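# Shelve the blue desk carton, rearranging others if needed

## Task

Take the blue carton that sits on the desk and place it on the wall shelf. Other cartons may be shifted along that shelf or moved onto the top of the low shelf to free space. When finished, every carton must rest either on the wall shelf or on top of the low shelf, none may be stacked on another, all must be still, and the robot must hold nothing and touch nothing movable; otherwise the task fails. The robot must not fall over or be left leaning, or the task fails.

## Robot and tools

Robot: a Hello Robot Stretch 3, a single-arm mobile manipulator. It has a two-wheel base (0.33 m long, 0.34 m wide), a lift sliding on a mast, and one telescoping arm that reaches out to the robot's RIGHT side, ending in a wrist and a two-finger gripper. The base cannot strafe, so to move the gripper forward or back you drive the base. Turning in place pivots about the point midway between the drive wheels, 0.05 m behind the front edge. With the arm retracted and the wrist folded, a spin sweeps a 0.28 m radius; an unfolded level gripper reaches outside that.

Frames: the base frame has its origin on the floor between the drive wheels, x forward, y left, z up. hand_pose is reported in it, located where closed fingertips meet; at zero wrist angles its x axis is up, y points back along the arm toward the mast, z toward the rear. The odometry frame is the base frame at scene start. base_odometry counts wheel rotation only (slip looks like travel); heading is positive leftward, -3.142 to 3.142.

execute_actions: argument "actions" is a list holding one action (or empty, which just returns state and pictures). An action may contain "base", "joints", or both, plus optional "contact_limits"; its motions start at once and may finish separately. "base" holds exactly one relative command: {"translate_m": d}, a straight drive of d metres from the current position, forward positive, range -1 to 1; or {"rotate_rad": d}, an in-place turn of d radians, left/counter-clockwise positive, range -3.2 to 3.2. A base command is measured from the position in the latest reported state. "joints" maps joint names to absolute targets: lift_m 0 to 1.1 (arm height on mast, m); arm_m 0 to 0.52 (extension, m); wrist_yaw_rad -1.345 to 4.42 (0 along the arm, positive toward the front, 3.0 folded over the base); wrist_pitch_rad -1.57 to 0.451 (0 level, negative tips fingertips down); wrist_roll_rad -2.911 to 2.911 (0 fingers side by side, level); gripper_m -0.089 to 0.179 (larger is wider; real fingertip gap is smaller by 0.007 nearly closed up to 0.025 fully open, and zero under 0.007); head_pan_rad -3.953 to 1.73 (0 forward, positive left, -1.57 looks along the arm); head_tilt_rad -1.53 to 0.419 (negative down). Completion tolerances: lift and arm ±0.004, yaw and roll ±0.02, pitch ±0.05, gripper ±0.004, head ±0.02. Joints omitted keep pushing toward earlier targets without status showing it. "contact_limits" accepts only arm_m, a motor_effort percent 1 to 100; the arm stops (contact_stop) near that effort (negative when retracting), and the cap persists until the next action; values over the maximum are clipped. "cameras" picks which of head_camera, nav_camera, wrist_camera, or "all" return images (omitted/null/["all"] = all, [] = none); the pictures line lists image order. Any unknown key or out-of-range number rejects the call with no motion. An action runs at most 15 s. If a result reports a stop, later motion calls in the same reply are skipped.

wait: {"seconds": 0 to 10}; commands nothing, returns state and images.
zoom_image: {"camera", "region": [x0, y0, x1, y1]} in pixels of that camera's latest full image, at most 504 by 504. Image sizes: head_camera 896x504, nav_camera 672x504 (fisheye), wrist_camera 644x364.
finished_scene: {"scene": n} ends the scene after the last command is held; irreversible, and reports success. Replying without a tool call ends everything.

Results: base_status and joint_status describe how each motion of the last action ended: done (for the base, wheels turned the commanded amount even if slipping), off_target (stopped short, maybe still pushing), contact_stop, time_out, torque_fault (old target dropped). After a contact stop the arm or lift goes slack until commanded again; a slack lift may sink under load or keep pressing. on_its_own covers uncommanded joints; "held at" is a target, not a position, and out-of-range rest effort suggests pushing or carrying. motor_effort is percent of maximum, positive toward larger joint values, peak in brackets; readings carry fixed bias plus noise. Positive wheel effort pushes forward. lidar_m: 12 distances from the base origin, 30-degree sectors starting straight ahead and going counter-clockwise (4th left, 7th behind, 10th right), plane 0.17 m above floor, range 0.15 to 12, "-" nothing; misses clear objects, the robot, thin legs, and sectors 5, 6, 9, 10 may be blocked by the robot. wrist_depth_mm (45 to 1000) and head_depth_mm (280 to 4000, image sideways) are 7x7 median depth grids from top left. turned_by_wheels and turned_by_imu give turning since last result; base_tilt gives forward/right lean in degrees with a few degrees of bias.

Gripping: command gripper_m below the object's width to grasp; to let go, open at least 0.02 past the touch value. Reading and status do not confirm a grasp; check images and efforts. Resend a different value to re-squeeze.

Speed: base runs fast (0.30 m/s, 1.9 rad/s) only when stowed (lift_m under 0.30, arm_m under 0.03, wrist_yaw_rad over 2.54); otherwise 0.10 m/s and 0.63 rad/s.

Avoid: folding or unfolding the wrist unless lift_m is 0.32 to 0.95, wrist_pitch_rad -0.4 and roll near 0 (once folded, lift may go to 0.25); yaw below -0.4 without pitch -0.5 or lower. Pushing the arm into something rigid with the gripper above about 0.45 m can tip the robot, worse after a prior contact stop or a raised limit. Do not drive while gripping or pressing something fixed, and beware snagging furniture, especially reversing; undo moves in small steps, pull the gripper free, and lower lift_m to about 0.2 if leaning. Wrist servos overloaded for several seconds shut off for 10 s. Avoid drops, slams, hard hits and stacking cartons; loose items may occasionally get nudged by outside forces.

Each tool is called after ">>>" by a JSON object that holds its "method" and its "body".

## Session

>>> {"method": "execute_actions", "body": {"actions": []}}

Scene clock: 0.00 s.
base_odometry: x=+0.000 y=+0.000 heading=+0.000 (m, m, rad; odometry frame)
turned_by_wheels: +0.000 (rad since the last result)
turned_by_imu: +0.000 (rad since the last result)
base_tilt: forward=-0.6 right=+0.1 (deg)
lidar_m: 2.31 2.18 1.98 2.00 1.60 1.46 1.47 1.81 2.30 2.49 2.25 1.99
head_depth_mm: 1916 2129 2144 2173 2180 2183 2044 / 1937 2213 2248 2251 2255 2272 2060 / 1921 2300 2344 2341 2351 2372 2047 / 1934 2403 2421 2444 2475 2494 2049 / 1917 2514 2537 2566 2580 2584 2069 / 1923 2621 2659 2684 2709 2681 2061 / 1925 2750 2819 2797 2831 2828 2064
base_status: not commanded
joint_positions: lift_m=+0.306 arm_m=+0.002 wrist_yaw_rad=+3.112 wrist_pitch_rad=-0.395 wrist_roll_rad=+0.015 gripper_m=+0.037 head_pan_rad=-0.019 head_tilt_rad=+0.009
joint_status: not commanded
motor_effort: left_wheel=+0 right_wheel=+0 lift_m=+32 arm_m=+0 wrist_yaw_rad=-1 wrist_pitch_rad=+7 wrist_roll_rad=+0 gripper_m=+0 head_pan_rad=+0 head_tilt_rad=+1 (%)
hand_pose: x=-0.0145 y=+0.0803 z=+0.3243 quat_wxyz=(+0.150, +0.700, +0.127, +0.686) (m; base frame)
wrist_depth_mm: - - - - - - - / - - - - - - - / - - - - - - - / 814 810 - 839 836 840 848 / 646 648 652 653 671 671 667 / 543 541 557 544 573 557 553 / 464 477 - - 456 469 470
pictures: head_camera (sideways: a quarter turn clockwise sets it upright), nav_camera (sideways: a quarter turn counterclockwise sets it upright), wrist_camera
Images, in order (width x height): head_camera 896x504, nav_camera 672x504, wrist_camera 644x364.

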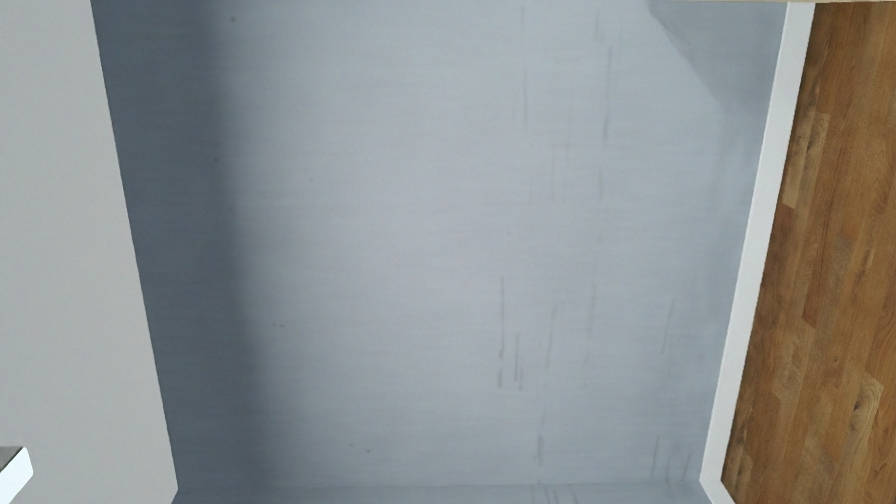

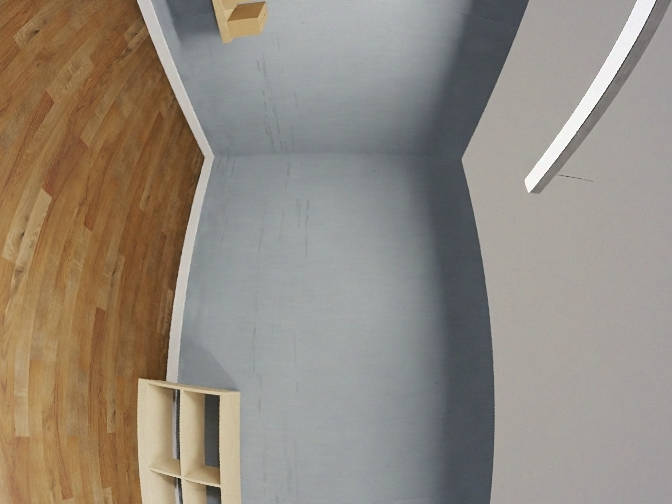

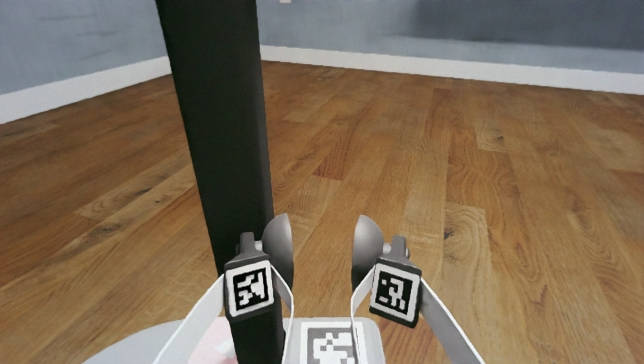

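>>> {"method": "execute_actions", "body": {"actions": [{"joints":{"head_pan_rad":1.0,"head_tilt_rad":-0.3,"lift_m":0.27}}], "cameras": ["head_camera","nav_camera"]}}

>>> {"method": "execute_actions", "body": {"actions": [{"joints":{"head_pan_rad":-1.6}}], "cameras": ["nav_camera"]}}

>>> {"method": "execute_actions", "body": {"actions": [{"joints":{"head_pan_rad":-3.3}}], "cameras": ["nav_camera"]}}

Scene clock: 1.60 s.
base_odometry: x=+0.000 y=+0.000 heading=+0.000 (m, m, rad; odometry frame)
turned_by_wheels: +0.000 (rad since the last result)
turned_by_imu: +0.000 (rad since the last result)
base_tilt: forward=-0.7 right=+0.1 (deg)
lidar_m: 2.31 2.18 1.99 2.00 1.60 1.46 1.47 1.81 2.30 2.49 2.25 1.99
head_depth_mm: 1851 1992 2132 2297 2421 1830 1444 / 1818 1941 2074 1986 2356 1857 1447 / 1780 1892 2040 1964 2304 1838 1452 / 1745 1857 1976 1948 2271 1834 1441 / 1718 1817 1938 1847 2203 1854 1447 / 1674 1784 1898 1817 2169 1836 1445 / 1645 1742 1847 1971 2115 1832 1446
base_status: not commanded
joint_positions: lift_m=+0.271 arm_m=+0.002 wrist_yaw_rad=+3.112 wrist_pitch_rad=-0.395 wrist_roll_rad=+0.015 gripper_m=+0.037 head_pan_rad=+0.993 head_tilt_rad=-0.296
joint_status: all done
motor_effort: left_wheel=-1(1) right_wheel=+0(1) lift_m=+14(25) arm_m=+0(1) wrist_yaw_rad=+0(1) wrist_pitch_rad=+8(8) wrist_roll_rad=+0(0) gripper_m=-1(1) head_pan_rad=+2(52) head_tilt_rad=-2(22) (%)
hand_pose: x=-0.0145 y=+0.0802 z=+0.2884 quat_wxyz=(+0.150, +0.700, +0.128, +0.686) (m; base frame)
wrist_depth_mm: - - - - - - - / - - - - - - - / - - - - - - - / 749 752 - 760 774 778 771 / 595 598 594 605 609 611 614 / 497 496 - 521 519 509 513 / 434 - - - 419 432 436
pictures: head_camera (sideways: a quarter turn clockwise sets it upright), nav_camera (sideways: a quarter turn counterclockwise sets it upright)
Images, in order (width x height): head_camera 896x504, nav_camera 672x504.

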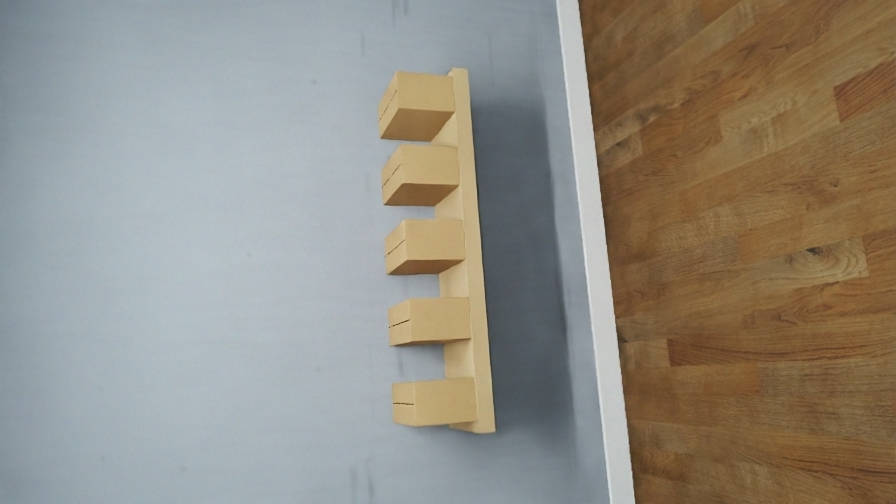

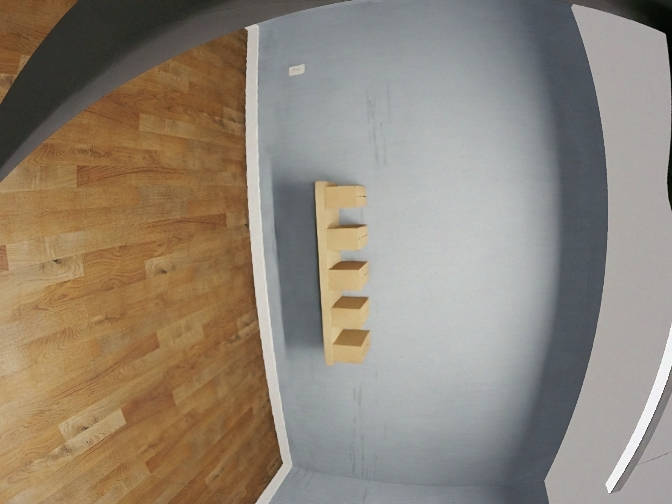

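Scene clock: 3.30 s.
base_odometry: x=+0.000 y=+0.000 heading=+0.000 (m, m, rad; odometry frame)
turned_by_wheels: +0.000 (rad since the last result)
turned_by_imu: +0.000 (rad since the last result)
base_tilt: forward=-0.7 right=+0.1 (deg)
lidar_m: 2.31 2.18 1.98 2.00 1.61 1.46 1.47 1.81 2.30 2.49 2.25 1.99
head_depth_mm: 2329 2446 2566 2758 2522 1833 1442 / 2396 2531 2685 2836 2516 1831 1440 / 2476 2613 2792 2972 2525 1844 1434 / 2562 2744 2920 3088 2527 1849 1442 / 2686 2868 3070 3260 2535 1848 1444 / 2800 2958 3189 3412 2512 1841 1444 / 2924 3103 3294 3471 2545 1840 1442
base_status: not commanded
joint_positions: lift_m=+0.271 arm_m=+0.002 wrist_yaw_rad=+3.112 wrist_pitch_rad=-0.395 wrist_roll_rad=+0.015 gripper_m=+0.037 head_pan_rad=-1.593 head_tilt_rad=-0.296
joint_status: all done
motor_effort: left_wheel=+0(0) right_wheel=+0(1) lift_m=+14(14) arm_m=-1(0) wrist_yaw_rad=+0(1) wrist_pitch_rad=+8(8) wrist_roll_rad=+0(0) gripper_m=+0(0) head_pan_rad=-3(51) head_tilt_rad=-1(1) (%)
hand_pose: x=-0.0145 y=+0.0802 z=+0.2884 quat_wxyz=(+0.150, +0.700, +0.128, +0.686) (m; base frame)
wrist_depth_mm: - - - - - - - / - - - - - - - / - - - - - - - / 749 746 - 770 767 777 774 / 598 601 601 608 608 616 613 / 496 495 - 520 523 507 509 / 440 - - - 421 434 433
pictures: nav_camera (sideways: a quarter turn counterclockwise sets it upright)
Images, in order (width x height): nav_camera 672x504.

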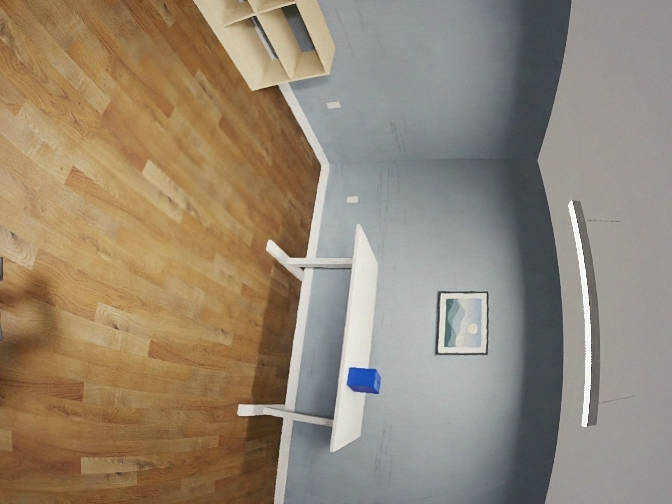

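Scene clock: 4.63 s.
base_odometry: x=+0.000 y=+0.000 heading=+0.000 (m, m, rad; odometry frame)
turned_by_wheels: +0.000 (rad since the last result)
turned_by_imu: +0.000 (rad since the last result)
base_tilt: forward=-0.7 right=+0.0 (deg)
lidar_m: 2.31 2.18 1.99 2.00 1.60 1.46 1.47 1.82 2.30 2.49 2.26 1.99
head_depth_mm: 1194 1268 1346 1448 1549 1646 1437 / 1228 1305 1390 1478 1596 1698 1439 / 1252 1329 1420 1523 1642 1718 1446 / 1282 1359 1462 1565 1692 1766 1438 / 1316 1398 1500 1613 1740 1825 1441 / 1349 1437 1547 1667 1797 1836 1442 / 1384 1484 1586 1712 1859 1837 1436
base_status: not commanded
joint_positions: lift_m=+0.271 arm_m=+0.002 wrist_yaw_rad=+3.112 wrist_pitch_rad=-0.395 wrist_roll_rad=+0.015 gripper_m=+0.037 head_pan_rad=-3.293 head_tilt_rad=-0.296
joint_status: all done
motor_effort: left_wheel=+0(0) right_wheel=-1(1) lift_m=+14(14) arm_m=-1(0) wrist_yaw_rad=-1(0) wrist_pitch_rad=+8(8) wrist_roll_rad=+0(0) gripper_m=+0(0) head_pan_rad=-5(51) head_tilt_rad=-2(1) (%)
hand_pose: x=-0.0145 y=+0.0802 z=+0.2884 quat_wxyz=(+0.150, +0.700, +0.128, +0.686) (m; base frame)
wrist_depth_mm: - - - - - - - / - - - - - - - / - - - - - - - / 747 744 - 763 764 776 783 / 597 598 596 606 614 615 619 / 501 501 - 518 521 508 515 / 440 - - - 419 433 436
pictures: nav_camera (sideways: a quarter turn counterclockwise sets it upright)
Images, in order (width x height): nav_camera 672x504.

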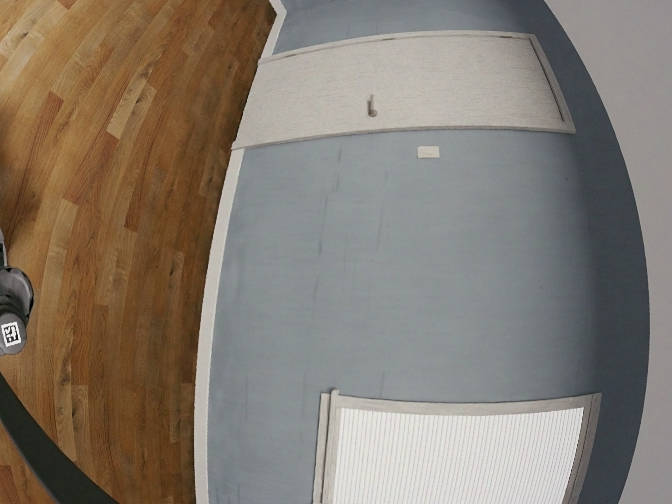

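>>> {"method": "execute_actions", "body": {"actions": [{"base":{"rotate_rad":0.98},"joints":{"head_pan_rad":-1.57,"head_tilt_rad":-0.7}}], "cameras": []}}

>>> {"method": "execute_actions", "body": {"actions": [{"base":{"translate_m":1.0}}], "cameras": []}}

>>> {"method": "execute_actions", "body": {"actions": [{"base":{"translate_m":0.15}}], "cameras": []}}

>>> {"method": "execute_actions", "body": {"actions": [{"base":{"rotate_rad":1.77}}], "cameras": []}}

>>> {"method": "execute_actions", "body": {"actions": [{"joints":{"lift_m":0.65,"gripper_m":0}}], "cameras": []}}

>>> {"method": "execute_actions", "body": {"actions": [{"joints":{"wrist_yaw_rad":0}}], "cameras": []}}

>>> {"method": "execute_actions", "body": {"actions": [{"joints":{"wrist_pitch_rad":0}}]}}

Scene clock: 8.13 s.
base_odometry: x=+0.000 y=+0.000 heading=+0.980 (m, m, rad; odometry frame)
turned_by_wheels: +0.980 (rad since the last result)
turned_by_imu: +0.990 (rad since the last result)
base_tilt: forward=-0.7 right=+0.1 (deg)
lidar_m: 1.99 1.99 1.65 1.46 1.46 1.74 2.30 2.48 2.26 1.99 2.29 2.26
head_depth_mm: 2152 2211 2366 1932 1583 1335 1147 / 2105 2259 2350 1935 1574 1331 1151 / 2051 2141 2322 1942 1583 1333 1150 / 2028 2160 2283 1940 1578 1329 1150 / 1976 2149 2234 1937 1575 1336 1150 / 1936 2159 2410 1957 1583 1329 1152 / 1893 2140 2362 1942 1584 1336 1150
base_status: done
joint_positions: lift_m=+0.271 arm_m=+0.002 wrist_yaw_rad=+3.112 wrist_pitch_rad=-0.395 wrist_roll_rad=+0.015 gripper_m=+0.037 head_pan_rad=-1.577 head_tilt_rad=-0.692
joint_status: all done
motor_effort: left_wheel=-2(8) right_wheel=+2(8) lift_m=+14(14) arm_m=+0(0) wrist_yaw_rad=+0(1) wrist_pitch_rad=+8(8) wrist_roll_rad=+0(0) gripper_m=+0(0) head_pan_rad=+4(49) head_tilt_rad=-4(27) (%)
hand_pose: x=-0.0145 y=+0.0802 z=+0.2884 quat_wxyz=(+0.150, +0.700, +0.128, +0.686) (m; base frame)
wrist_depth_mm: - - - - - - - / - - - - - - - / - - - - - - - / 747 746 - 767 765 775 771 / 595 604 609 607 612 613 613 / 495 500 - 522 528 511 511 / 438 - - - 420 435 440
pictures: none
No camera images: the call's "cameras" was empty. Leave "cameras" out to get every camera's image.

Scene clock: 13.23 s.
base_odometry: x=+0.557 y=+0.830 heading=+0.980 (m, m, rad; odometry frame)
turned_by_wheels: +0.000 (rad since the last result)
turned_by_imu: +0.003 (rad since the last result)
base_tilt: forward=-0.8 right=+0.1 (deg)
lidar_m: 1.01 1.01 1.20 1.67 1.68 2.00 3.29 3.34 1.96 2.07 1.89 1.14
head_depth_mm: 1945 2032 2191 1959 1582 1333 1149 / 1906 2149 2337 1927 1584 1336 1147 / 1860 2104 2356 1941 1581 1335 1145 / 1822 2061 2296 1952 1577 1332 1154 / 1777 2026 2281 1938 1585 1333 1148 / 1741 1989 2244 1930 1593 1338 1150 / 1711 1930 2209 1954 1578 1334 1149
base_status: done
joint_positions: lift_m=+0.271 arm_m=+0.002 wrist_yaw_rad=+3.112 wrist_pitch_rad=-0.395 wrist_roll_rad=+0.015 gripper_m=+0.037 head_pan_rad=-1.577 head_tilt_rad=-0.692
joint_status: not commanded
motor_effort: left_wheel=-2(6) right_wheel=+2(9) lift_m=+14(15) arm_m=+0(1) wrist_yaw_rad=-1(1) wrist_pitch_rad=+8(8) wrist_roll_rad=+0(0) gripper_m=+0(1) head_pan_rad=+4(4) head_tilt_rad=-3(5) (%)
hand_pose: x=-0.0145 y=+0.0802 z=+0.2883 quat_wxyz=(+0.150, +0.700, +0.128, +0.686) (m; base frame)
wrist_depth_mm: - - - - - - 941 / - - - - - - 976 / - - - - - - 930 / 738 752 - 756 761 770 771 / 592 606 599 603 604 618 614 / 496 502 - 522 521 509 512 / 439 - - - 417 435 438
pictures: none
No camera images: the call's "cameras" was empty. Leave "cameras" out to get every camera's image.

Scene clock: 15.37 s.
base_odometry: x=+0.641 y=+0.955 heading=+0.980 (m, m, rad; odometry frame)
turned_by_wheels: +0.000 (rad since the last result)
turned_by_imu: +0.001 (rad since the last result)
base_tilt: forward=-0.7 right=+0.1 (deg)
lidar_m: 0.86 0.87 1.03 1.71 1.71 2.04 3.44 3.47 2.00 2.04 1.61 0.98
head_depth_mm: 1904 2096 2223 1939 1580 1330 1148 / 1864 2147 2389 1946 1585 1337 1150 / 1826 2081 2313 1937 1585 1333 1150 / 1792 2038 2313 1943 1583 1333 1155 / 1748 1980 2250 1933 1594 1334 1150 / 1719 1938 2220 1933 1589 1328 1153 / 1676 1891 2166 1946 1582 1331 1148
base_status: done
joint_positions: lift_m=+0.271 arm_m=+0.002 wrist_yaw_rad=+3.112 wrist_pitch_rad=-0.395 wrist_roll_rad=+0.015 gripper_m=+0.037 head_pan_rad=-1.577 head_tilt_rad=-0.692
joint_status: not commanded
motor_effort: left_wheel=-2(8) right_wheel=+1(8) lift_m=+15(14) arm_m=+0(0) wrist_yaw_rad=+0(1) wrist_pitch_rad=+8(8) wrist_roll_rad=-1(0) gripper_m=+0(0) head_pan_rad=+3(4) head_tilt_rad=-3(3) (%)
hand_pose: x=-0.0145 y=+0.0801 z=+0.2883 quat_wxyz=(+0.150, +0.700, +0.128, +0.686) (m; base frame)
wrist_depth_mm: - - - - - - 795 / - - - - - - 818 / - - - - - - 800 / 749 749 - 762 770 779 770 / 596 597 599 609 606 618 610 / 499 498 - 516 526 507 511 / 436 - - - 420 434 435
pictures: none
No camera images: the call's "cameras" was empty. Leave "cameras" out to get every camera's image.

Scene clock: 17.83 s.
base_odometry: x=+0.641 y=+0.955 heading=+2.750 (m, m, rad; odometry frame)
turned_by_wheels: +1.770 (rad since the last result)
turned_by_imu: +1.785 (rad since the last result)
base_tilt: forward=-0.7 right=+0.1 (deg)
lidar_m: 1.71 1.77 2.40 3.42 2.41 2.00 2.04 1.25 0.90 0.86 0.89 1.21
head_depth_mm: 713 811 899 882 1367 1337 1151 / 712 811 896 788 1366 1328 1150 / 713 811 893 806 1365 1328 1150 / 711 810 918 929 1364 1337 1148 / 712 809 876 766 1362 1337 1148 / 711 807 934 931 1357 1335 1144 / 709 804 894 806 1362 1332 1151
base_status: done
joint_positions: lift_m=+0.271 arm_m=+0.002 wrist_yaw_rad=+3.112 wrist_pitch_rad=-0.395 wrist_roll_rad=+0.015 gripper_m=+0.037 head_pan_rad=-1.577 head_tilt_rad=-0.692
joint_status: not commanded
motor_effort: left_wheel=-2(9) right_wheel=+2(9) lift_m=+14(14) arm_m=-1(0) wrist_yaw_rad=-1(1) wrist_pitch_rad=+8(8) wrist_roll_rad=+0(0) gripper_m=+3(0) head_pan_rad=+3(3) head_tilt_rad=-4(4) (%)
hand_pose: x=-0.0145 y=+0.0801 z=+0.2883 quat_wxyz=(+0.150, +0.700, +0.128, +0.686) (m; base frame)
wrist_depth_mm: - - - - - - - / - - - - - - - / - - - - - - - / 747 756 - 750 763 765 778 / 595 594 604 604 609 612 618 / 490 498 - 519 523 502 510 / 437 - - - 421 432 436
pictures: none
No camera images: the call's "cameras" was empty. Leave "cameras" out to get every camera's image.

Scene clock: 22.13 s.
base_odometry: x=+0.641 y=+0.955 heading=+2.750 (m, m, rad; odometry frame)
turned_by_wheels: +0.000 (rad since the last result)
turned_by_imu: +0.001 (rad since the last result)
base_tilt: forward=-0.7 right=+0.1 (deg)
lidar_m: 1.71 1.77 2.39 3.43 2.41 2.01 2.04 1.24 0.90 0.86 0.89 1.21
head_depth_mm: 712 809 898 882 1368 1330 1173 / 713 812 899 789 1370 1332 1198 / 713 811 893 808 1365 1337 1195 / 714 809 914 929 1366 1329 1200 / 711 810 879 765 1361 1332 1167 / 710 809 935 933 1355 1334 1154 / 709 806 894 806 1363 1328 1156
base_status: not commanded
joint_positions: lift_m=+0.649 arm_m=+0.002 wrist_yaw_rad=+3.112 wrist_pitch_rad=-0.396 wrist_roll_rad=+0.015 gripper_m=+0.000 head_pan_rad=-1.577 head_tilt_rad=-0.692
joint_status: all done
motor_effort: left_wheel=-2(2) right_wheel=+1(2) lift_m=+44(43) arm_m=-1(1) wrist_yaw_rad=-1(1) wrist_pitch_rad=+8(8) wrist_roll_rad=+0(0) gripper_m=-2(90) head_pan_rad=+4(3) head_tilt_rad=-4(4) (%)
hand_pose: x=-0.0145 y=+0.0801 z=+0.6671 quat_wxyz=(+0.151, +0.700, +0.128, +0.686) (m; base frame)
wrist_depth_mm: - - - - - - - / - - - - - - - / - - - - - - - / - - - - - - - / - - - - - - - / 934 933 931 - 970 969 980 / 809 815 834 815 810 823 841
pictures: none
No camera images: the call's "cameras" was empty. Leave "cameras" out to get every camera's image.

Scene clock: 24.67 s.
base_odometry: x=+0.641 y=+0.955 heading=+2.750 (m, m, rad; odometry frame)
turned_by_wheels: +0.000 (rad since the last result)
turned_by_imu: +0.000 (rad since the last result)
base_tilt: forward=-0.7 right=+0.1 (deg)
lidar_m: 1.71 1.77 2.40 3.45 2.41 2.00 2.04 1.24 0.90 0.86 0.89 1.21
head_depth_mm: 713 809 900 882 1370 1323 1172 / 714 810 899 787 1364 1330 1201 / 714 809 891 811 1364 1345 1192 / 712 810 915 931 1359 1334 1154 / 712 808 878 768 1362 1334 1153 / 711 809 935 929 1357 1335 1149 / 709 806 893 805 1355 1336 1151
base_status: not commanded
joint_positions: lift_m=+0.649 arm_m=+0.002 wrist_yaw_rad=+0.002 wrist_pitch_rad=-0.396 wrist_roll_rad=+0.015 gripper_m=+0.000 head_pan_rad=-1.577 head_tilt_rad=-0.692
joint_status: all done
motor_effort: left_wheel=-2(2) right_wheel=+2(2) lift_m=+44(44) arm_m=-1(1) wrist_yaw_rad=-2(3) wrist_pitch_rad=+8(8) wrist_roll_rad=+0(0) gripper_m=-1(2) head_pan_rad=+4(3) head_tilt_rad=-3(3) (%)
hand_pose: x=-0.0210 y=-0.3741 z=+0.6671 quat_wxyz=(+0.688, +0.139, -0.698, -0.140) (m; base frame)
wrist_depth_mm: 341 411 322 538 322 423 333 / 356 439 350 496 349 450 355 / 374 381 373 383 377 391 376 / 702 707 713 714 705 715 718 / 774 783 788 768 784 795 784 / 863 860 867 - 867 862 875 / 810 816 821 823 817 821 820
pictures: none
No camera images: the call's "cameras" was empty. Leave "cameras" out to get every camera's image.

Scene clock: 25.67 s.
base_odometry: x=+0.641 y=+0.955 heading=+2.750 (m, m, rad; odometry frame)
turned_by_wheels: +0.000 (rad since the last result)
turned_by_imu: +0.000 (rad since the last result)
base_tilt: forward=-0.7 right=+0.1 (deg)
lidar_m: 1.71 1.77 2.40 3.43 2.41 2.01 2.04 1.24 0.90 0.86 0.89 1.21
head_depth_mm: 713 810 901 882 1365 1333 1168 / 713 811 897 787 1370 1331 1196 / 712 812 893 808 1369 1345 - / 711 810 915 929 1344 1358 1139 / 712 807 876 765 1355 1333 1148 / 711 807 935 931 1359 1331 1148 / 710 807 892 805 1354 1333 1154
base_status: not commanded
joint_positions: lift_m=+0.649 arm_m=+0.002 wrist_yaw_rad=+0.002 wrist_pitch_rad=-0.022 wrist_roll_rad=+0.015 gripper_m=+0.000 head_pan_rad=-1.577 head_tilt_rad=-0.692
joint_status: all done
motor_effort: left_wheel=-2(3) right_wheel=+2(2) lift_m=+43(43) arm_m=+0(0) wrist_yaw_rad=-1(2) wrist_pitch_rad=+11(14) wrist_roll_rad=+0(0) gripper_m=-2(1) head_pan_rad=+5(3) head_tilt_rad=-4(4) (%)
hand_pose: x=-0.0209 y=-0.4026 z=+0.7584 quat_wxyz=(+0.702, +0.009, -0.712, -0.007) (m; base frame)
wrist_depth_mm: 567 572 567 564 570 575 576 / 583 587 584 588 583 588 591 / 363 532 363 601 364 513 366 / 368 471 370 613 371 477 373 / 380 440 380 538 381 452 383 / 388 387 385 - 391 391 392 / 679 687 682 687 677 689 687
pictures: head_camera (sideways: a quarter turn clockwise sets it upright), nav_camera (sideways: a quarter turn counterclockwise sets it upright), wrist_camera
Images, in order (width x height): head_camera 896x504, nav_camera 672x504, wrist_camera 644x364.

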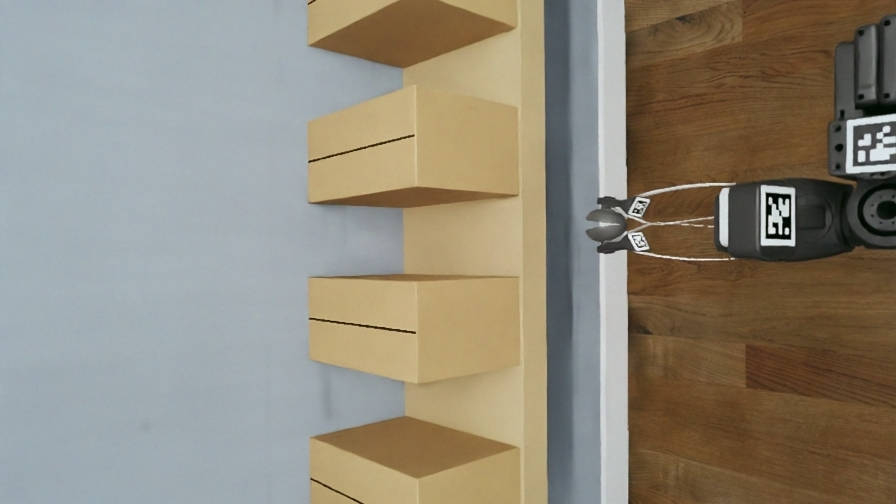

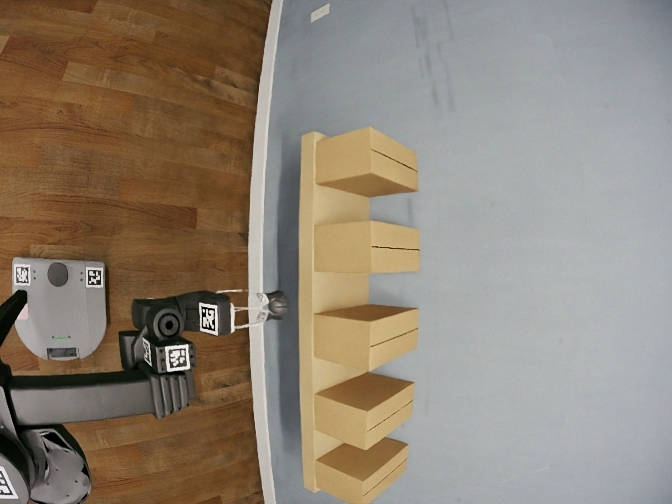

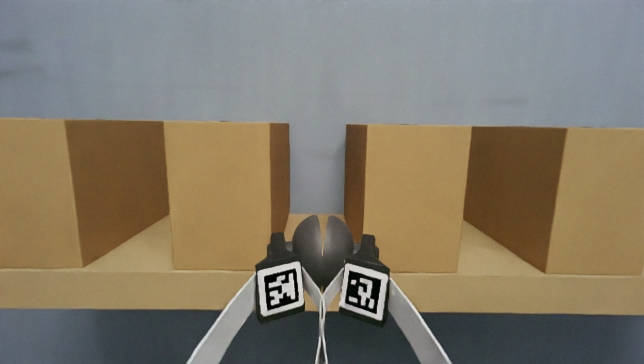

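>>> {"method": "execute_actions", "body": {"actions": [{"base":{"translate_m":0.005},"joints":{"lift_m":0.6,"arm_m":0.32}}]}}

>>> {"method": "execute_actions", "body": {"actions": [{"joints":{"gripper_m":0.08},"base":{"translate_m":0.06}}], "cameras": ["head_camera"]}}

>>> {"method": "execute_actions", "body": {"actions": [{"base":{"translate_m":-0.12}}], "cameras": ["head_camera"]}}

Scene clock: 31.57 s.
base_odometry: x=+0.636 y=+0.957 heading=+2.749 (m, m, rad; odometry frame)
turned_by_wheels: +0.000 (rad since the last result)
turned_by_imu: +0.001 (rad since the last result)
base_tilt: forward=-0.7 right=+0.1 (deg)
lidar_m: 1.70 1.76 2.39 3.42 2.40 2.01 2.04 1.24 0.90 0.86 0.89 1.20
head_depth_mm: 712 813 897 896 1371 1333 1173 / 715 811 897 788 1321 - - / 712 808 893 786 - 1329 1149 / 712 808 916 963 1410 1329 1149 / 711 807 877 765 1361 1333 1157 / 710 807 934 933 1357 1334 1147 / 709 806 883 806 1356 1333 1155
base_status: done
joint_positions: lift_m=+0.601 arm_m=+0.320 wrist_yaw_rad=+0.001 wrist_pitch_rad=-0.020 wrist_roll_rad=+0.015 gripper_m=+0.000 head_pan_rad=-1.577 head_tilt_rad=-0.692
joint_status: all done
motor_effort: left_wheel=-2(4) right_wheel=+1(7) lift_m=+15(37) arm_m=+3(4) wrist_yaw_rad=-1(2) wrist_pitch_rad=+10(11) wrist_roll_rad=+0(0) gripper_m=-3(2) head_pan_rad=+3(3) head_tilt_rad=-4(3) (%)
hand_pose: x=-0.0212 y=-0.7203 z=+0.7100 quat_wxyz=(+0.702, +0.008, -0.712, -0.007) (m; base frame)
wrist_depth_mm: - 98 278 281 278 92 62 / - 99 201 288 177 91 62 / - 99 202 298 175 91 62 / - 99 204 305 174 91 62 / - 100 205 312 173 90 61 / - 100 179 - 152 90 61 / - 101 181 196 180 90 61
pictures: head_camera (sideways: a quarter turn clockwise sets it upright), nav_camera (sideways: a quarter turn counterclockwise sets it upright), wrist_camera
Images, in order (width x height): head_camera 896x504, nav_camera 672x504, wrist_camera 644x364.

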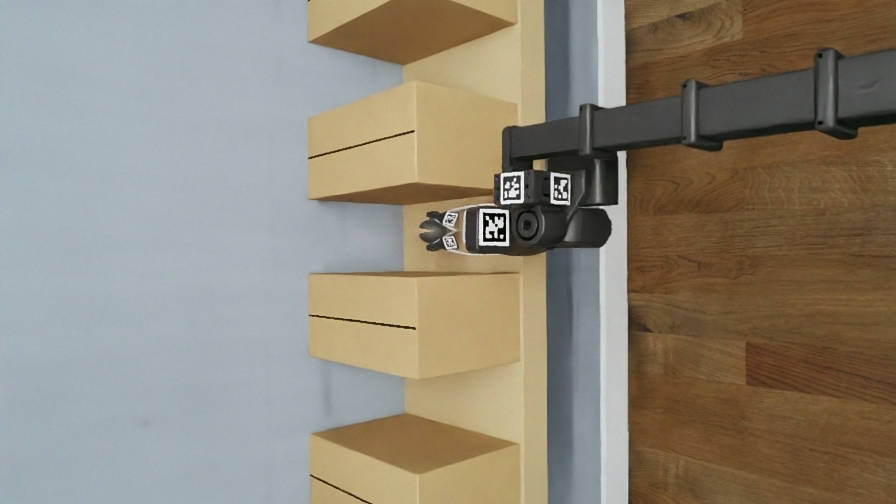

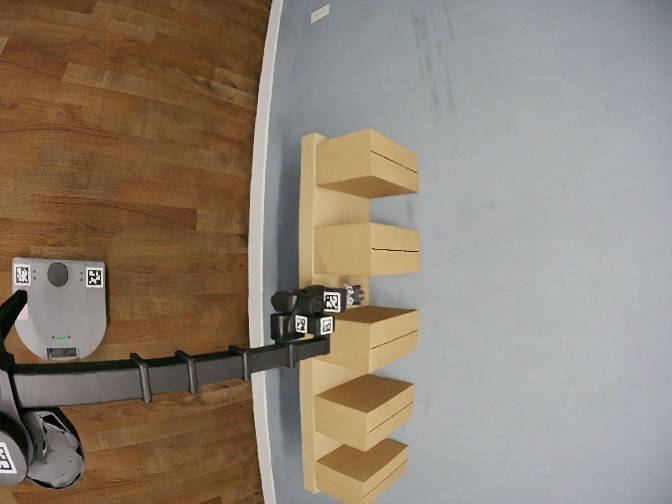

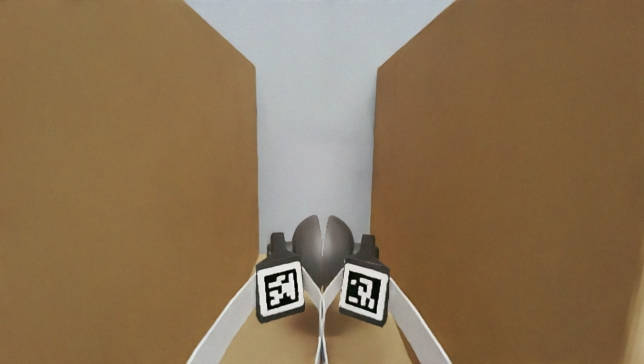

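Scene clock: 33.43 s.
base_odometry: x=+0.581 y=+0.980 heading=+2.749 (m, m, rad; odometry frame)
turned_by_wheels: +0.000 (rad since the last result)
turned_by_imu: +0.000 (rad since the last result)
base_tilt: forward=-0.7 right=+0.1 (deg)
lidar_m: 1.65 1.70 2.30 3.43 2.45 2.06 2.11 1.24 0.90 0.86 0.89 1.21
head_depth_mm: 712 809 919 875 1366 1333 1169 / 711 811 878 768 1320 - - / 713 810 918 960 - 1332 1148 / 711 809 918 961 1405 1328 1152 / 709 809 875 764 1356 1336 1151 / 710 806 893 796 1353 1327 1150 / 709 807 873 765 1350 1336 1149
base_status: done
joint_positions: lift_m=+0.601 arm_m=+0.320 wrist_yaw_rad=-0.002 wrist_pitch_rad=-0.020 wrist_roll_rad=+0.015 gripper_m=+0.080 head_pan_rad=-1.577 head_tilt_rad=-0.692
joint_status: all done
motor_effort: left_wheel=-3(6) right_wheel=+2(9) lift_m=+15(15) arm_m=+3(3) wrist_yaw_rad=+0(1) wrist_pitch_rad=+11(11) wrist_roll_rad=+0(0) gripper_m=+0(92) head_pan_rad=+3(3) head_tilt_rad=-4(4) (%)
hand_pose: x=-0.0219 y=-0.7203 z=+0.7100 quat_wxyz=(+0.702, +0.007, -0.712, -0.008) (m; base frame)
wrist_depth_mm: 87 112 276 280 281 280 129 / 88 113 207 288 287 190 129 / 88 114 209 296 294 190 129 / 89 115 212 304 303 189 129 / 89 116 230 315 309 189 128 / 90 109 256 258 260 176 128 / 90 109 186 196 198 176 128
pictures: head_camera (sideways: a quarter turn clockwise sets it upright)
Images, in order (width x height): head_camera 896x504.

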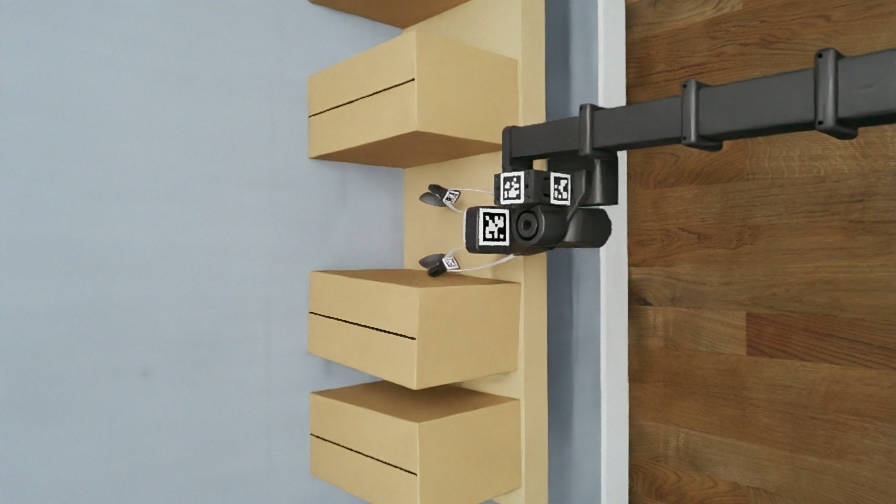

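Scene clock: 35.83 s.
base_odometry: x=+0.692 y=+0.934 heading=+2.749 (m, m, rad; odometry frame)
turned_by_wheels: +0.000 (rad since the last result)
turned_by_imu: +0.001 (rad since the last result)
base_tilt: forward=-0.7 right=+0.1 (deg)
lidar_m: 1.77 1.82 2.46 3.43 2.37 1.96 1.99 1.25 0.90 0.86 0.89 1.21
head_depth_mm: 714 811 877 788 1376 1332 1169 / 714 810 891 770 1326 - - / 714 811 898 837 - 1335 1153 / 713 811 938 995 1410 1335 1152 / 711 810 935 953 1362 1336 1152 / 712 808 877 783 1362 1334 1151 / 709 808 896 810 1355 1332 1149
base_status: done
joint_positions: lift_m=+0.601 arm_m=+0.320 wrist_yaw_rad=+0.000 wrist_pitch_rad=-0.020 wrist_roll_rad=+0.015 gripper_m=+0.080 head_pan_rad=-1.577 head_tilt_rad=-0.692
joint_status: not commanded
motor_effort: left_wheel=-1(6) right_wheel=+0(2) lift_m=+14(15) arm_m=+3(2) wrist_yaw_rad=-1(1) wrist_pitch_rad=+11(11) wrist_roll_rad=+0(0) gripper_m=+1(1) head_pan_rad=+4(4) head_tilt_rad=-3(4) (%)
hand_pose: x=-0.0214 y=-0.7203 z=+0.7100 quat_wxyz=(+0.702, +0.008, -0.712, -0.007) (m; base frame)
wrist_depth_mm: 277 280 281 281 280 120 83 / 218 286 288 291 215 120 83 / 218 294 296 296 215 120 83 / 219 301 305 307 214 119 83 / 220 310 313 316 214 119 83 / 222 255 256 258 259 116 83 / 193 194 194 196 189 112 83
pictures: head_camera (sideways: a quarter turn clockwise sets it upright)
Images, in order (width x height): head_camera 896x504.

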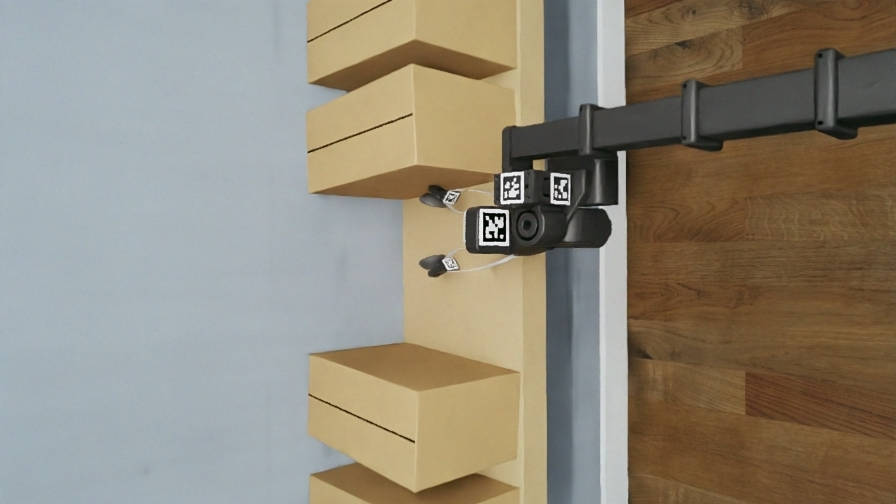

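>>> {"method": "execute_actions", "body": {"actions": [{"joints":{"gripper_m":0.0,"arm_m":0},"base":{"translate_m":0.03}}], "cameras": []}}

>>> {"method": "execute_actions", "body": {"actions": [{"joints":{"wrist_yaw_rad":3,"wrist_pitch_rad":-0.4,"lift_m":0.34,"head_pan_rad":0,"head_tilt_rad":-0.4},"base":{"rotate_rad":1.43}}], "cameras": []}}

>>> {"method": "execute_actions", "body": {"actions": [{"joints":{"lift_m":0.28}}], "cameras": []}}

>>> {"method": "execute_actions", "body": {"actions": [{"base":{"translate_m":1}}], "cameras": []}}

>>> {"method": "execute_actions", "body": {"actions": [{"base":{"translate_m":1}}], "cameras": ["head_camera"]}}

Scene clock: 40.20 s.
base_odometry: x=+0.664 y=+0.945 heading=+2.749 (m, m, rad; odometry frame)
turned_by_wheels: +0.000 (rad since the last result)
turned_by_imu: +0.001 (rad since the last result)
base_tilt: forward=-0.7 right=+0.0 (deg)
lidar_m: 1.73 1.80 2.43 3.49 2.39 1.99 2.02 1.25 0.90 0.86 0.89 1.21
head_depth_mm: 713 810 879 789 1373 1323 1146 / 713 810 878 769 1365 1335 1174 / 713 810 897 905 1363 1334 1174 / 711 810 938 962 1355 1330 1147 / 711 810 896 908 1362 1339 1150 / 712 809 874 768 1360 1331 1147 / 710 806 894 796 1356 1327 1151
base_status: done
joint_positions: lift_m=+0.601 arm_m=+0.002 wrist_yaw_rad=+0.000 wrist_pitch_rad=-0.020 wrist_roll_rad=+0.015 gripper_m=+0.000 head_pan_rad=-1.577 head_tilt_rad=-0.692
joint_status: all done
joint sent to its limit — the command would take arm_m past its lower limit, so that joint was sent only as far as its limit.
motor_effort: left_wheel=-2(4) right_wheel=+2(7) lift_m=+15(15) arm_m=-2(3) wrist_yaw_rad=+0(0) wrist_pitch_rad=+11(11) wrist_roll_rad=+0(0) gripper_m=-3(91) head_pan_rad=+4(2) head_tilt_rad=-4(3) (%)
hand_pose: x=-0.0214 y=-0.4030 z=+0.7100 quat_wxyz=(+0.702, +0.008, -0.712, -0.007) (m; base frame)
wrist_depth_mm: 567 573 570 572 572 573 576 / 401 353 577 584 586 588 584 / 363 355 505 603 360 365 361 / 373 367 512 614 375 373 372 / 374 374 378 423 378 383 382 / 659 659 657 - 662 663 663 / 665 682 675 681 685 679 683
pictures: none
No camera images: the call's "cameras" was empty. Leave "cameras" out to get every camera's image.

Scene clock: 43.40 s.
base_odometry: x=+0.664 y=+0.945 heading=-2.104 (m, m, rad; odometry frame)
turned_by_wheels: +1.430 (rad since the last result)
turned_by_imu: +1.449 (rad since the last result)
base_tilt: forward=-0.6 right=+0.1 (deg)
lidar_m: 3.44 2.86 1.99 2.01 1.46 0.94 0.86 0.87 1.08 1.74 1.75 2.17
head_depth_mm: 3448 3582 3662 3030 2124 1636 1325 / 3487 3742 - 3039 2117 1638 1323 / 3409 3733 - 3050 2134 1641 1327 / 3344 3647 3921 3070 2106 1636 1327 / 3322 3596 3926 3056 2138 1634 1327 / 3258 3579 3853 3048 2129 1637 1322 / 3247 3495 3780 3041 2124 1630 1324
base_status: done
joint_positions: lift_m=+0.341 arm_m=+0.002 wrist_yaw_rad=+2.998 wrist_pitch_rad=-0.414 wrist_roll_rad=+0.015 gripper_m=+0.000 head_pan_rad=-0.007 head_tilt_rad=-0.408
joint_status: all done
motor_effort: left_wheel=-2(5) right_wheel=+2(5) lift_m=+14(15) arm_m=-2(3) wrist_yaw_rad=+0(1) wrist_pitch_rad=+7(10) wrist_roll_rad=+0(0) gripper_m=-3(2) head_pan_rad=+4(50) head_tilt_rad=+5(29) (%)
hand_pose: x=+0.0110 y=+0.0753 z=+0.3541 quat_wxyz=(+0.196, +0.706, +0.094, +0.674) (m; base frame)
wrist_depth_mm: - - - - - - - / - - - - - - - / - - - - - - - / 841 847 858 861 860 866 877 / 687 681 717 720 699 694 707 / 567 566 - - 571 582 585 / 488 501 - 509 498 497 503
pictures: none
No camera images: the call's "cameras" was empty. Leave "cameras" out to get every camera's image.

Scene clock: 44.77 s.
base_odometry: x=+0.664 y=+0.945 heading=-2.104 (m, m, rad; odometry frame)
turned_by_wheels: +0.000 (rad since the last result)
turned_by_imu: +0.000 (rad since the last result)
base_tilt: forward=-0.7 right=+0.0 (deg)
lidar_m: 3.43 2.86 1.99 2.02 1.45 0.94 0.86 0.87 1.08 1.74 1.75 2.17
head_depth_mm: 3433 3589 3658 3038 2120 1626 1320 / 3490 3772 - 3044 2107 1639 1320 / 3453 3745 - 3023 2116 1636 1330 / 3398 3660 3943 3056 2142 1636 1323 / 3331 3599 3973 3006 2133 1636 1324 / 3308 3607 3844 3033 2122 1632 1331 / 3206 3515 3764 3034 2133 1620 1319
base_status: not commanded
joint_positions: lift_m=+0.281 arm_m=+0.002 wrist_yaw_rad=+2.998 wrist_pitch_rad=-0.415 wrist_roll_rad=+0.015 gripper_m=+0.000 head_pan_rad=-0.007 head_tilt_rad=-0.408
joint_status: all done
motor_effort: left_wheel=-2(2) right_wheel=+3(2) lift_m=+14(13) arm_m=-3(3) wrist_yaw_rad=+0(1) wrist_pitch_rad=+8(8) wrist_roll_rad=+0(0) gripper_m=-1(1) head_pan_rad=+4(3) head_tilt_rad=+4(4) (%)
hand_pose: x=+0.0109 y=+0.0753 z=+0.2940 quat_wxyz=(+0.196, +0.706, +0.094, +0.674) (m; base frame)
wrist_depth_mm: - - - - - - - / - - - - - - - / 976 - - - - - - / 738 746 750 751 764 774 777 / 596 591 631 630 605 612 611 / 495 503 - - 504 509 517 / 439 - - - 434 436 440
pictures: none
No camera images: the call's "cameras" was empty. Leave "cameras" out to get every camera's image.

Scene clock: 49.87 s.
base_odometry: x=+0.155 y=+0.084 heading=-2.104 (m, m, rad; odometry frame)
turned_by_wheels: +0.000 (rad since the last result)
turned_by_imu: +0.003 (rad since the last result)
base_tilt: forward=-0.7 right=+0.1 (deg)
lidar_m: 2.45 2.57 1.92 1.76 2.18 2.03 1.85 1.87 1.73 1.59 1.60 1.99
head_depth_mm: 2607 2838 3103 3041 2135 1636 1321 / 2577 2800 3035 3048 2135 1640 1325 / 2537 2739 2965 3066 2125 1632 1326 / 2478 2719 2854 2886 2125 1631 1329 / 2461 2656 2650 3080 2137 1638 1330 / 2412 2655 2752 3012 2132 1636 1320 / 2390 2592 2710 2979 2130 1630 1324
base_status: done
joint_positions: lift_m=+0.281 arm_m=+0.002 wrist_yaw_rad=+2.999 wrist_pitch_rad=-0.415 wrist_roll_rad=+0.015 gripper_m=+0.000 head_pan_rad=-0.007 head_tilt_rad=-0.407
joint_status: not commanded
motor_effort: left_wheel=-2(6) right_wheel=+1(9) lift_m=+15(14) arm_m=-2(2) wrist_yaw_rad=+1(1) wrist_pitch_rad=+8(8) wrist_roll_rad=+0(0) gripper_m=-3(2) head_pan_rad=+3(5) head_tilt_rad=+3(4) (%)
hand_pose: x=+0.0108 y=+0.0753 z=+0.2940 quat_wxyz=(+0.196, +0.706, +0.094, +0.675) (m; base frame)
wrist_depth_mm: - - - - - - - / - - - - - - - / 966 - - - - - - / 743 733 749 745 759 767 762 / 595 598 619 634 604 609 619 / 497 499 - - 504 510 514 / 441 - - - 431 437 439
pictures: none
No camera images: the call's "cameras" was empty. Leave "cameras" out to get every camera's image.

Scene clock: 54.97 s.
base_odometry: x=-0.353 y=-0.777 heading=-2.104 (m, m, rad; odometry frame)
turned_by_wheels: +0.000 (rad since the last result)
turned_by_imu: +0.003 (rad since the last result)
base_tilt: forward=-0.7 right=+0.1 (deg)
lidar_m: 1.45 1.73 2.39 1.92 2.33 2.89 2.84 2.43 1.57 1.45 1.45 1.79
head_depth_mm: 1687 1831 1995 2212 2129 1631 1326 / 1667 1815 1970 2155 2103 1624 1330 / 1642 1782 1944 1440 2113 1649 1327 / 1618 1756 1889 1439 1976 1629 1322 / 1594 1727 1847 1357 2127 1639 1323 / 1584 1700 1832 1214 2128 1639 1325 / 1560 1676 1799 1353 2097 1640 1325
base_status: done
joint_positions: lift_m=+0.281 arm_m=+0.002 wrist_yaw_rad=+2.999 wrist_pitch_rad=-0.415 wrist_roll_rad=+0.015 gripper_m=+0.000 head_pan_rad=-0.007 head_tilt_rad=-0.407
joint_status: not commanded
motor_effort: left_wheel=-2(5) right_wheel=+2(10) lift_m=+15(14) arm_m=-2(3) wrist_yaw_rad=+0(0) wrist_pitch_rad=+8(8) wrist_roll_rad=+0(0) gripper_m=-3(3) head_pan_rad=+3(4) head_tilt_rad=+4(4) (%)
hand_pose: x=+0.0108 y=+0.0753 z=+0.2940 quat_wxyz=(+0.196, +0.706, +0.094, +0.675) (m; base frame)
wrist_depth_mm: - - - - - - - / - - - - - - - / 975 - - - - - - / 736 743 743 747 760 767 775 / 586 598 624 630 610 610 618 / 495 498 - - 510 509 515 / 438 - - - 436 439 437
pictures: head_camera (sideways: a quarter turn clockwise sets it upright)
Images, in order (width x height): head_camera 896x504.

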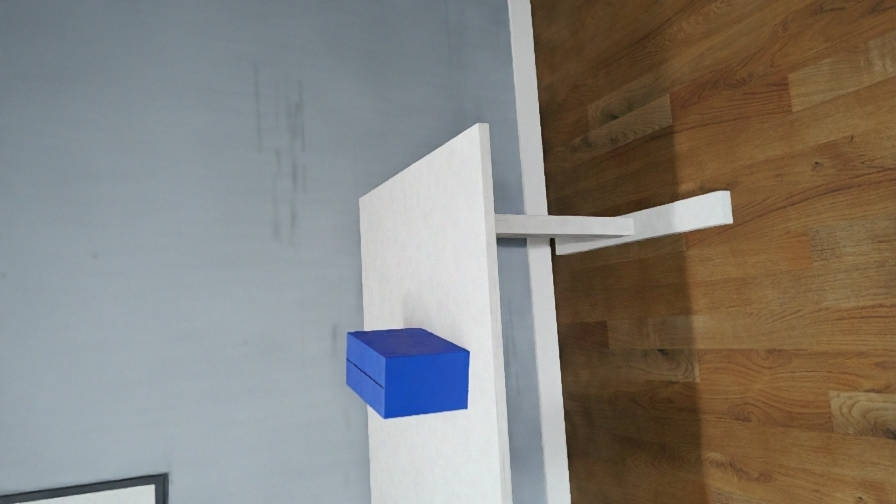

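>>> {"method": "execute_actions", "body": {"actions": [{"base":{"translate_m":0.62}}], "cameras": []}}

>>> {"method": "execute_actions", "body": {"actions": [{"base":{"rotate_rad":1.67},"joints":{"lift_m":0.6,"head_pan_rad":-1.57,"head_tilt_rad":-0.7}}], "cameras": []}}

>>> {"method": "execute_actions", "body": {"actions": [{"base":{"translate_m":0.2},"joints":{"lift_m":0.75,"wrist_yaw_rad":0}}], "cameras": []}}

>>> {"method": "execute_actions", "body": {"actions": [{"joints":{"wrist_pitch_rad":0,"gripper_m":0.179}}], "cameras": ["head_camera","wrist_camera"]}}

Scene clock: 59.60 s.
base_odometry: x=-0.669 y=-1.311 heading=-2.104 (m, m, rad; odometry frame)
turned_by_wheels: +0.000 (rad since the last result)
turned_by_imu: +0.002 (rad since the last result)
base_tilt: forward=-0.7 right=+0.1 (deg)
lidar_m: 0.83 1.30 1.33 2.01 2.41 2.99 3.45 2.28 1.48 1.34 1.35 1.40
head_depth_mm: 1122 1217 1338 1478 1637 1584 1321 / 1104 1206 1310 1442 1537 728 1284 / 1090 1186 1296 1380 952 730 1257 / 1078 1167 1274 1345 949 731 1225 / 1066 1149 1257 1318 951 730 1260 / 1051 1132 1235 1299 817 718 1220 / 1039 1119 1218 1273 664 667 1224
base_status: done
joint_positions: lift_m=+0.281 arm_m=+0.002 wrist_yaw_rad=+2.999 wrist_pitch_rad=-0.415 wrist_roll_rad=+0.015 gripper_m=+0.000 head_pan_rad=-0.007 head_tilt_rad=-0.407
joint_status: not commanded
motor_effort: left_wheel=-2(5) right_wheel=+1(10) lift_m=+15(15) arm_m=-2(2) wrist_yaw_rad=+0(1) wrist_pitch_rad=+8(8) wrist_roll_rad=+0(0) gripper_m=-2(2) head_pan_rad=+4(1) head_tilt_rad=+4(4) (%)
hand_pose: x=+0.0108 y=+0.0753 z=+0.2940 quat_wxyz=(+0.196, +0.706, +0.095, +0.675) (m; base frame)
wrist_depth_mm: - - - - - - - / - - - - - - - / 988 - - - - - - / 735 744 747 753 755 764 777 / 595 585 630 630 611 608 616 / 494 502 - - 507 510 510 / 440 - - - 433 437 438
pictures: none
No camera images: the call's "cameras" was empty. Leave "cameras" out to get every camera's image.

Scene clock: 63.33 s.
base_odometry: x=-0.669 y=-1.311 heading=-0.435 (m, m, rad; odometry frame)
turned_by_wheels: +1.670 (rad since the last result)
turned_by_imu: +1.691 (rad since the last result)
base_tilt: forward=-0.7 right=+0.1 (deg)
lidar_m: 2.01 2.16 3.28 3.45 2.00 1.42 1.34 1.38 1.35 0.82 1.33 1.33
head_depth_mm: 1092 1235 1397 852 755 1329 1149 / 1086 1240 1105 853 754 1335 1168 / 1084 1236 1102 852 758 1298 1170 / 1085 1231 1104 854 756 1333 1174 / 1083 1230 829 802 754 1329 1171 / 1084 1233 755 703 756 1330 1151 / 1080 1222 1103 778 757 1331 1149
base_status: done
joint_positions: lift_m=+0.599 arm_m=+0.002 wrist_yaw_rad=+2.999 wrist_pitch_rad=-0.415 wrist_roll_rad=+0.015 gripper_m=+0.000 head_pan_rad=-1.563 head_tilt_rad=-0.691
joint_status: all done
motor_effort: left_wheel=-2(9) right_wheel=+2(8) lift_m=+43(47) arm_m=-3(2) wrist_yaw_rad=+1(0) wrist_pitch_rad=+8(8) wrist_roll_rad=+0(0) gripper_m=-1(1) head_pan_rad=-4(53) head_tilt_rad=-4(24) (%)
hand_pose: x=+0.0108 y=+0.0753 z=+0.6128 quat_wxyz=(+0.196, +0.706, +0.095, +0.675) (m; base frame)
wrist_depth_mm: - - - - - - - / - - - - - - - / - - - - - - - / - - - - - - - / - - - - - - - / 872 860 - - 888 885 886 / 761 748 750 750 751 759 764
pictures: none
No camera images: the call's "cameras" was empty. Leave "cameras" out to get every camera's image.

Scene clock: 66.90 s.
base_odometry: x=-0.487 y=-1.395 heading=-0.435 (m, m, rad; odometry frame)
turned_by_wheels: +0.000 (rad since the last result)
turned_by_imu: +0.001 (rad since the last result)
base_tilt: forward=-0.7 right=+0.1 (deg)
lidar_m: 1.80 1.97 3.02 3.45 2.29 1.63 1.54 1.58 0.88 1.28 1.22 1.17
head_depth_mm: 1082 1231 1098 852 756 1328 - / 1078 1220 1106 852 754 1331 - / 1080 1230 815 777 756 1327 - / 1078 1231 753 706 755 1327 1135 / 1079 1231 1110 855 757 1335 1149 / 1076 1228 1109 853 757 1335 1152 / 1076 1225 1111 855 754 1330 1150
base_status: done
joint_positions: lift_m=+0.749 arm_m=+0.002 wrist_yaw_rad=+0.002 wrist_pitch_rad=-0.415 wrist_roll_rad=+0.015 gripper_m=+0.000 head_pan_rad=-1.563 head_tilt_rad=-0.691
joint_status: all done
motor_effort: left_wheel=-2(3) right_wheel=+1(7) lift_m=+43(45) arm_m=-2(3) wrist_yaw_rad=-3(3) wrist_pitch_rad=+8(8) wrist_roll_rad=+0(0) gripper_m=-2(3) head_pan_rad=-3(4) head_tilt_rad=-3(3) (%)
hand_pose: x=-0.0210 y=-0.3720 z=+0.7628 quat_wxyz=(+0.687, +0.146, -0.697, -0.146) (m; base frame)
wrist_depth_mm: 877 889 841 280 904 919 927 / 579 587 539 304 606 619 - / 394 398 376 332 407 411 415 / 298 300 301 302 304 305 309 / - - - 278 758 - - / - - - - 920 - - / 902 893 910 906 898 921 913
pictures: none
No camera images: the call's "cameras" was empty. Leave "cameras" out to get every camera's image.

Scene clock: 69.17 s.
base_odometry: x=-0.487 y=-1.395 heading=-0.435 (m, m, rad; odometry frame)
turned_by_wheels: +0.000 (rad since the last result)
turned_by_imu: +0.000 (rad since the last result)
base_tilt: forward=-0.7 right=+0.1 (deg)
lidar_m: 1.81 1.97 3.00 3.45 2.29 1.63 1.54 1.58 0.88 1.28 1.22 1.17
head_depth_mm: 1082 1233 1100 852 754 1326 - / 1084 1235 1103 852 755 1327 - / 1083 1227 814 776 757 1364 - / 1081 1225 754 706 757 1329 1146 / 1077 1228 1103 856 755 1336 1150 / 1073 1225 1108 853 757 1335 1151 / 1075 1215 1104 854 759 1338 1149
base_status: not commanded
joint_positions: lift_m=+0.749 arm_m=+0.002 wrist_yaw_rad=+0.002 wrist_pitch_rad=-0.021 wrist_roll_rad=+0.015 gripper_m=+0.179 head_pan_rad=-1.563 head_tilt_rad=-0.691
joint_status: all done
motor_effort: left_wheel=-3(2) right_wheel=+2(2) lift_m=+43(43) arm_m=-3(3) wrist_yaw_rad=-1(2) wrist_pitch_rad=+11(11) wrist_roll_rad=+0(0) gripper_m=+1(96) head_pan_rad=-5(4) head_tilt_rad=-4(4) (%)
hand_pose: x=-0.0209 y=-0.4029 z=+0.8585 quat_wxyz=(+0.702, +0.009, -0.712, -0.007) (m; base frame)
wrist_depth_mm: 939 930 946 948 965 968 971 / 951 973 958 972 - - - / - - - - - - - / - - 949 321 - - - / 582 612 543 331 614 653 - / 428 401 380 341 417 420 442 / 287 307 308 312 316 316 312
pictures: head_camera (sideways: a quarter turn clockwise sets it upright), wrist_camera
Images, in order (width x height): head_camera 896x504, wrist_camera 644x364.

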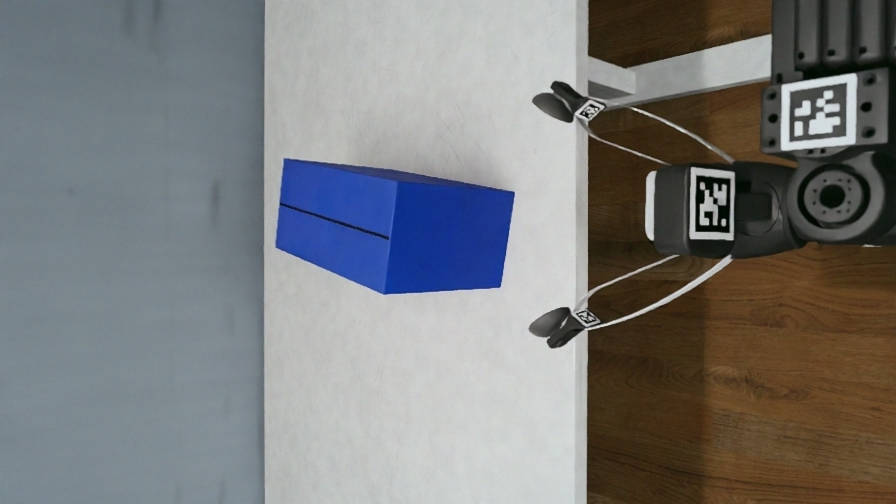

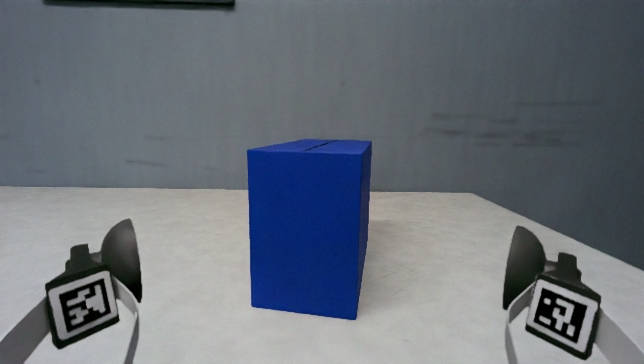

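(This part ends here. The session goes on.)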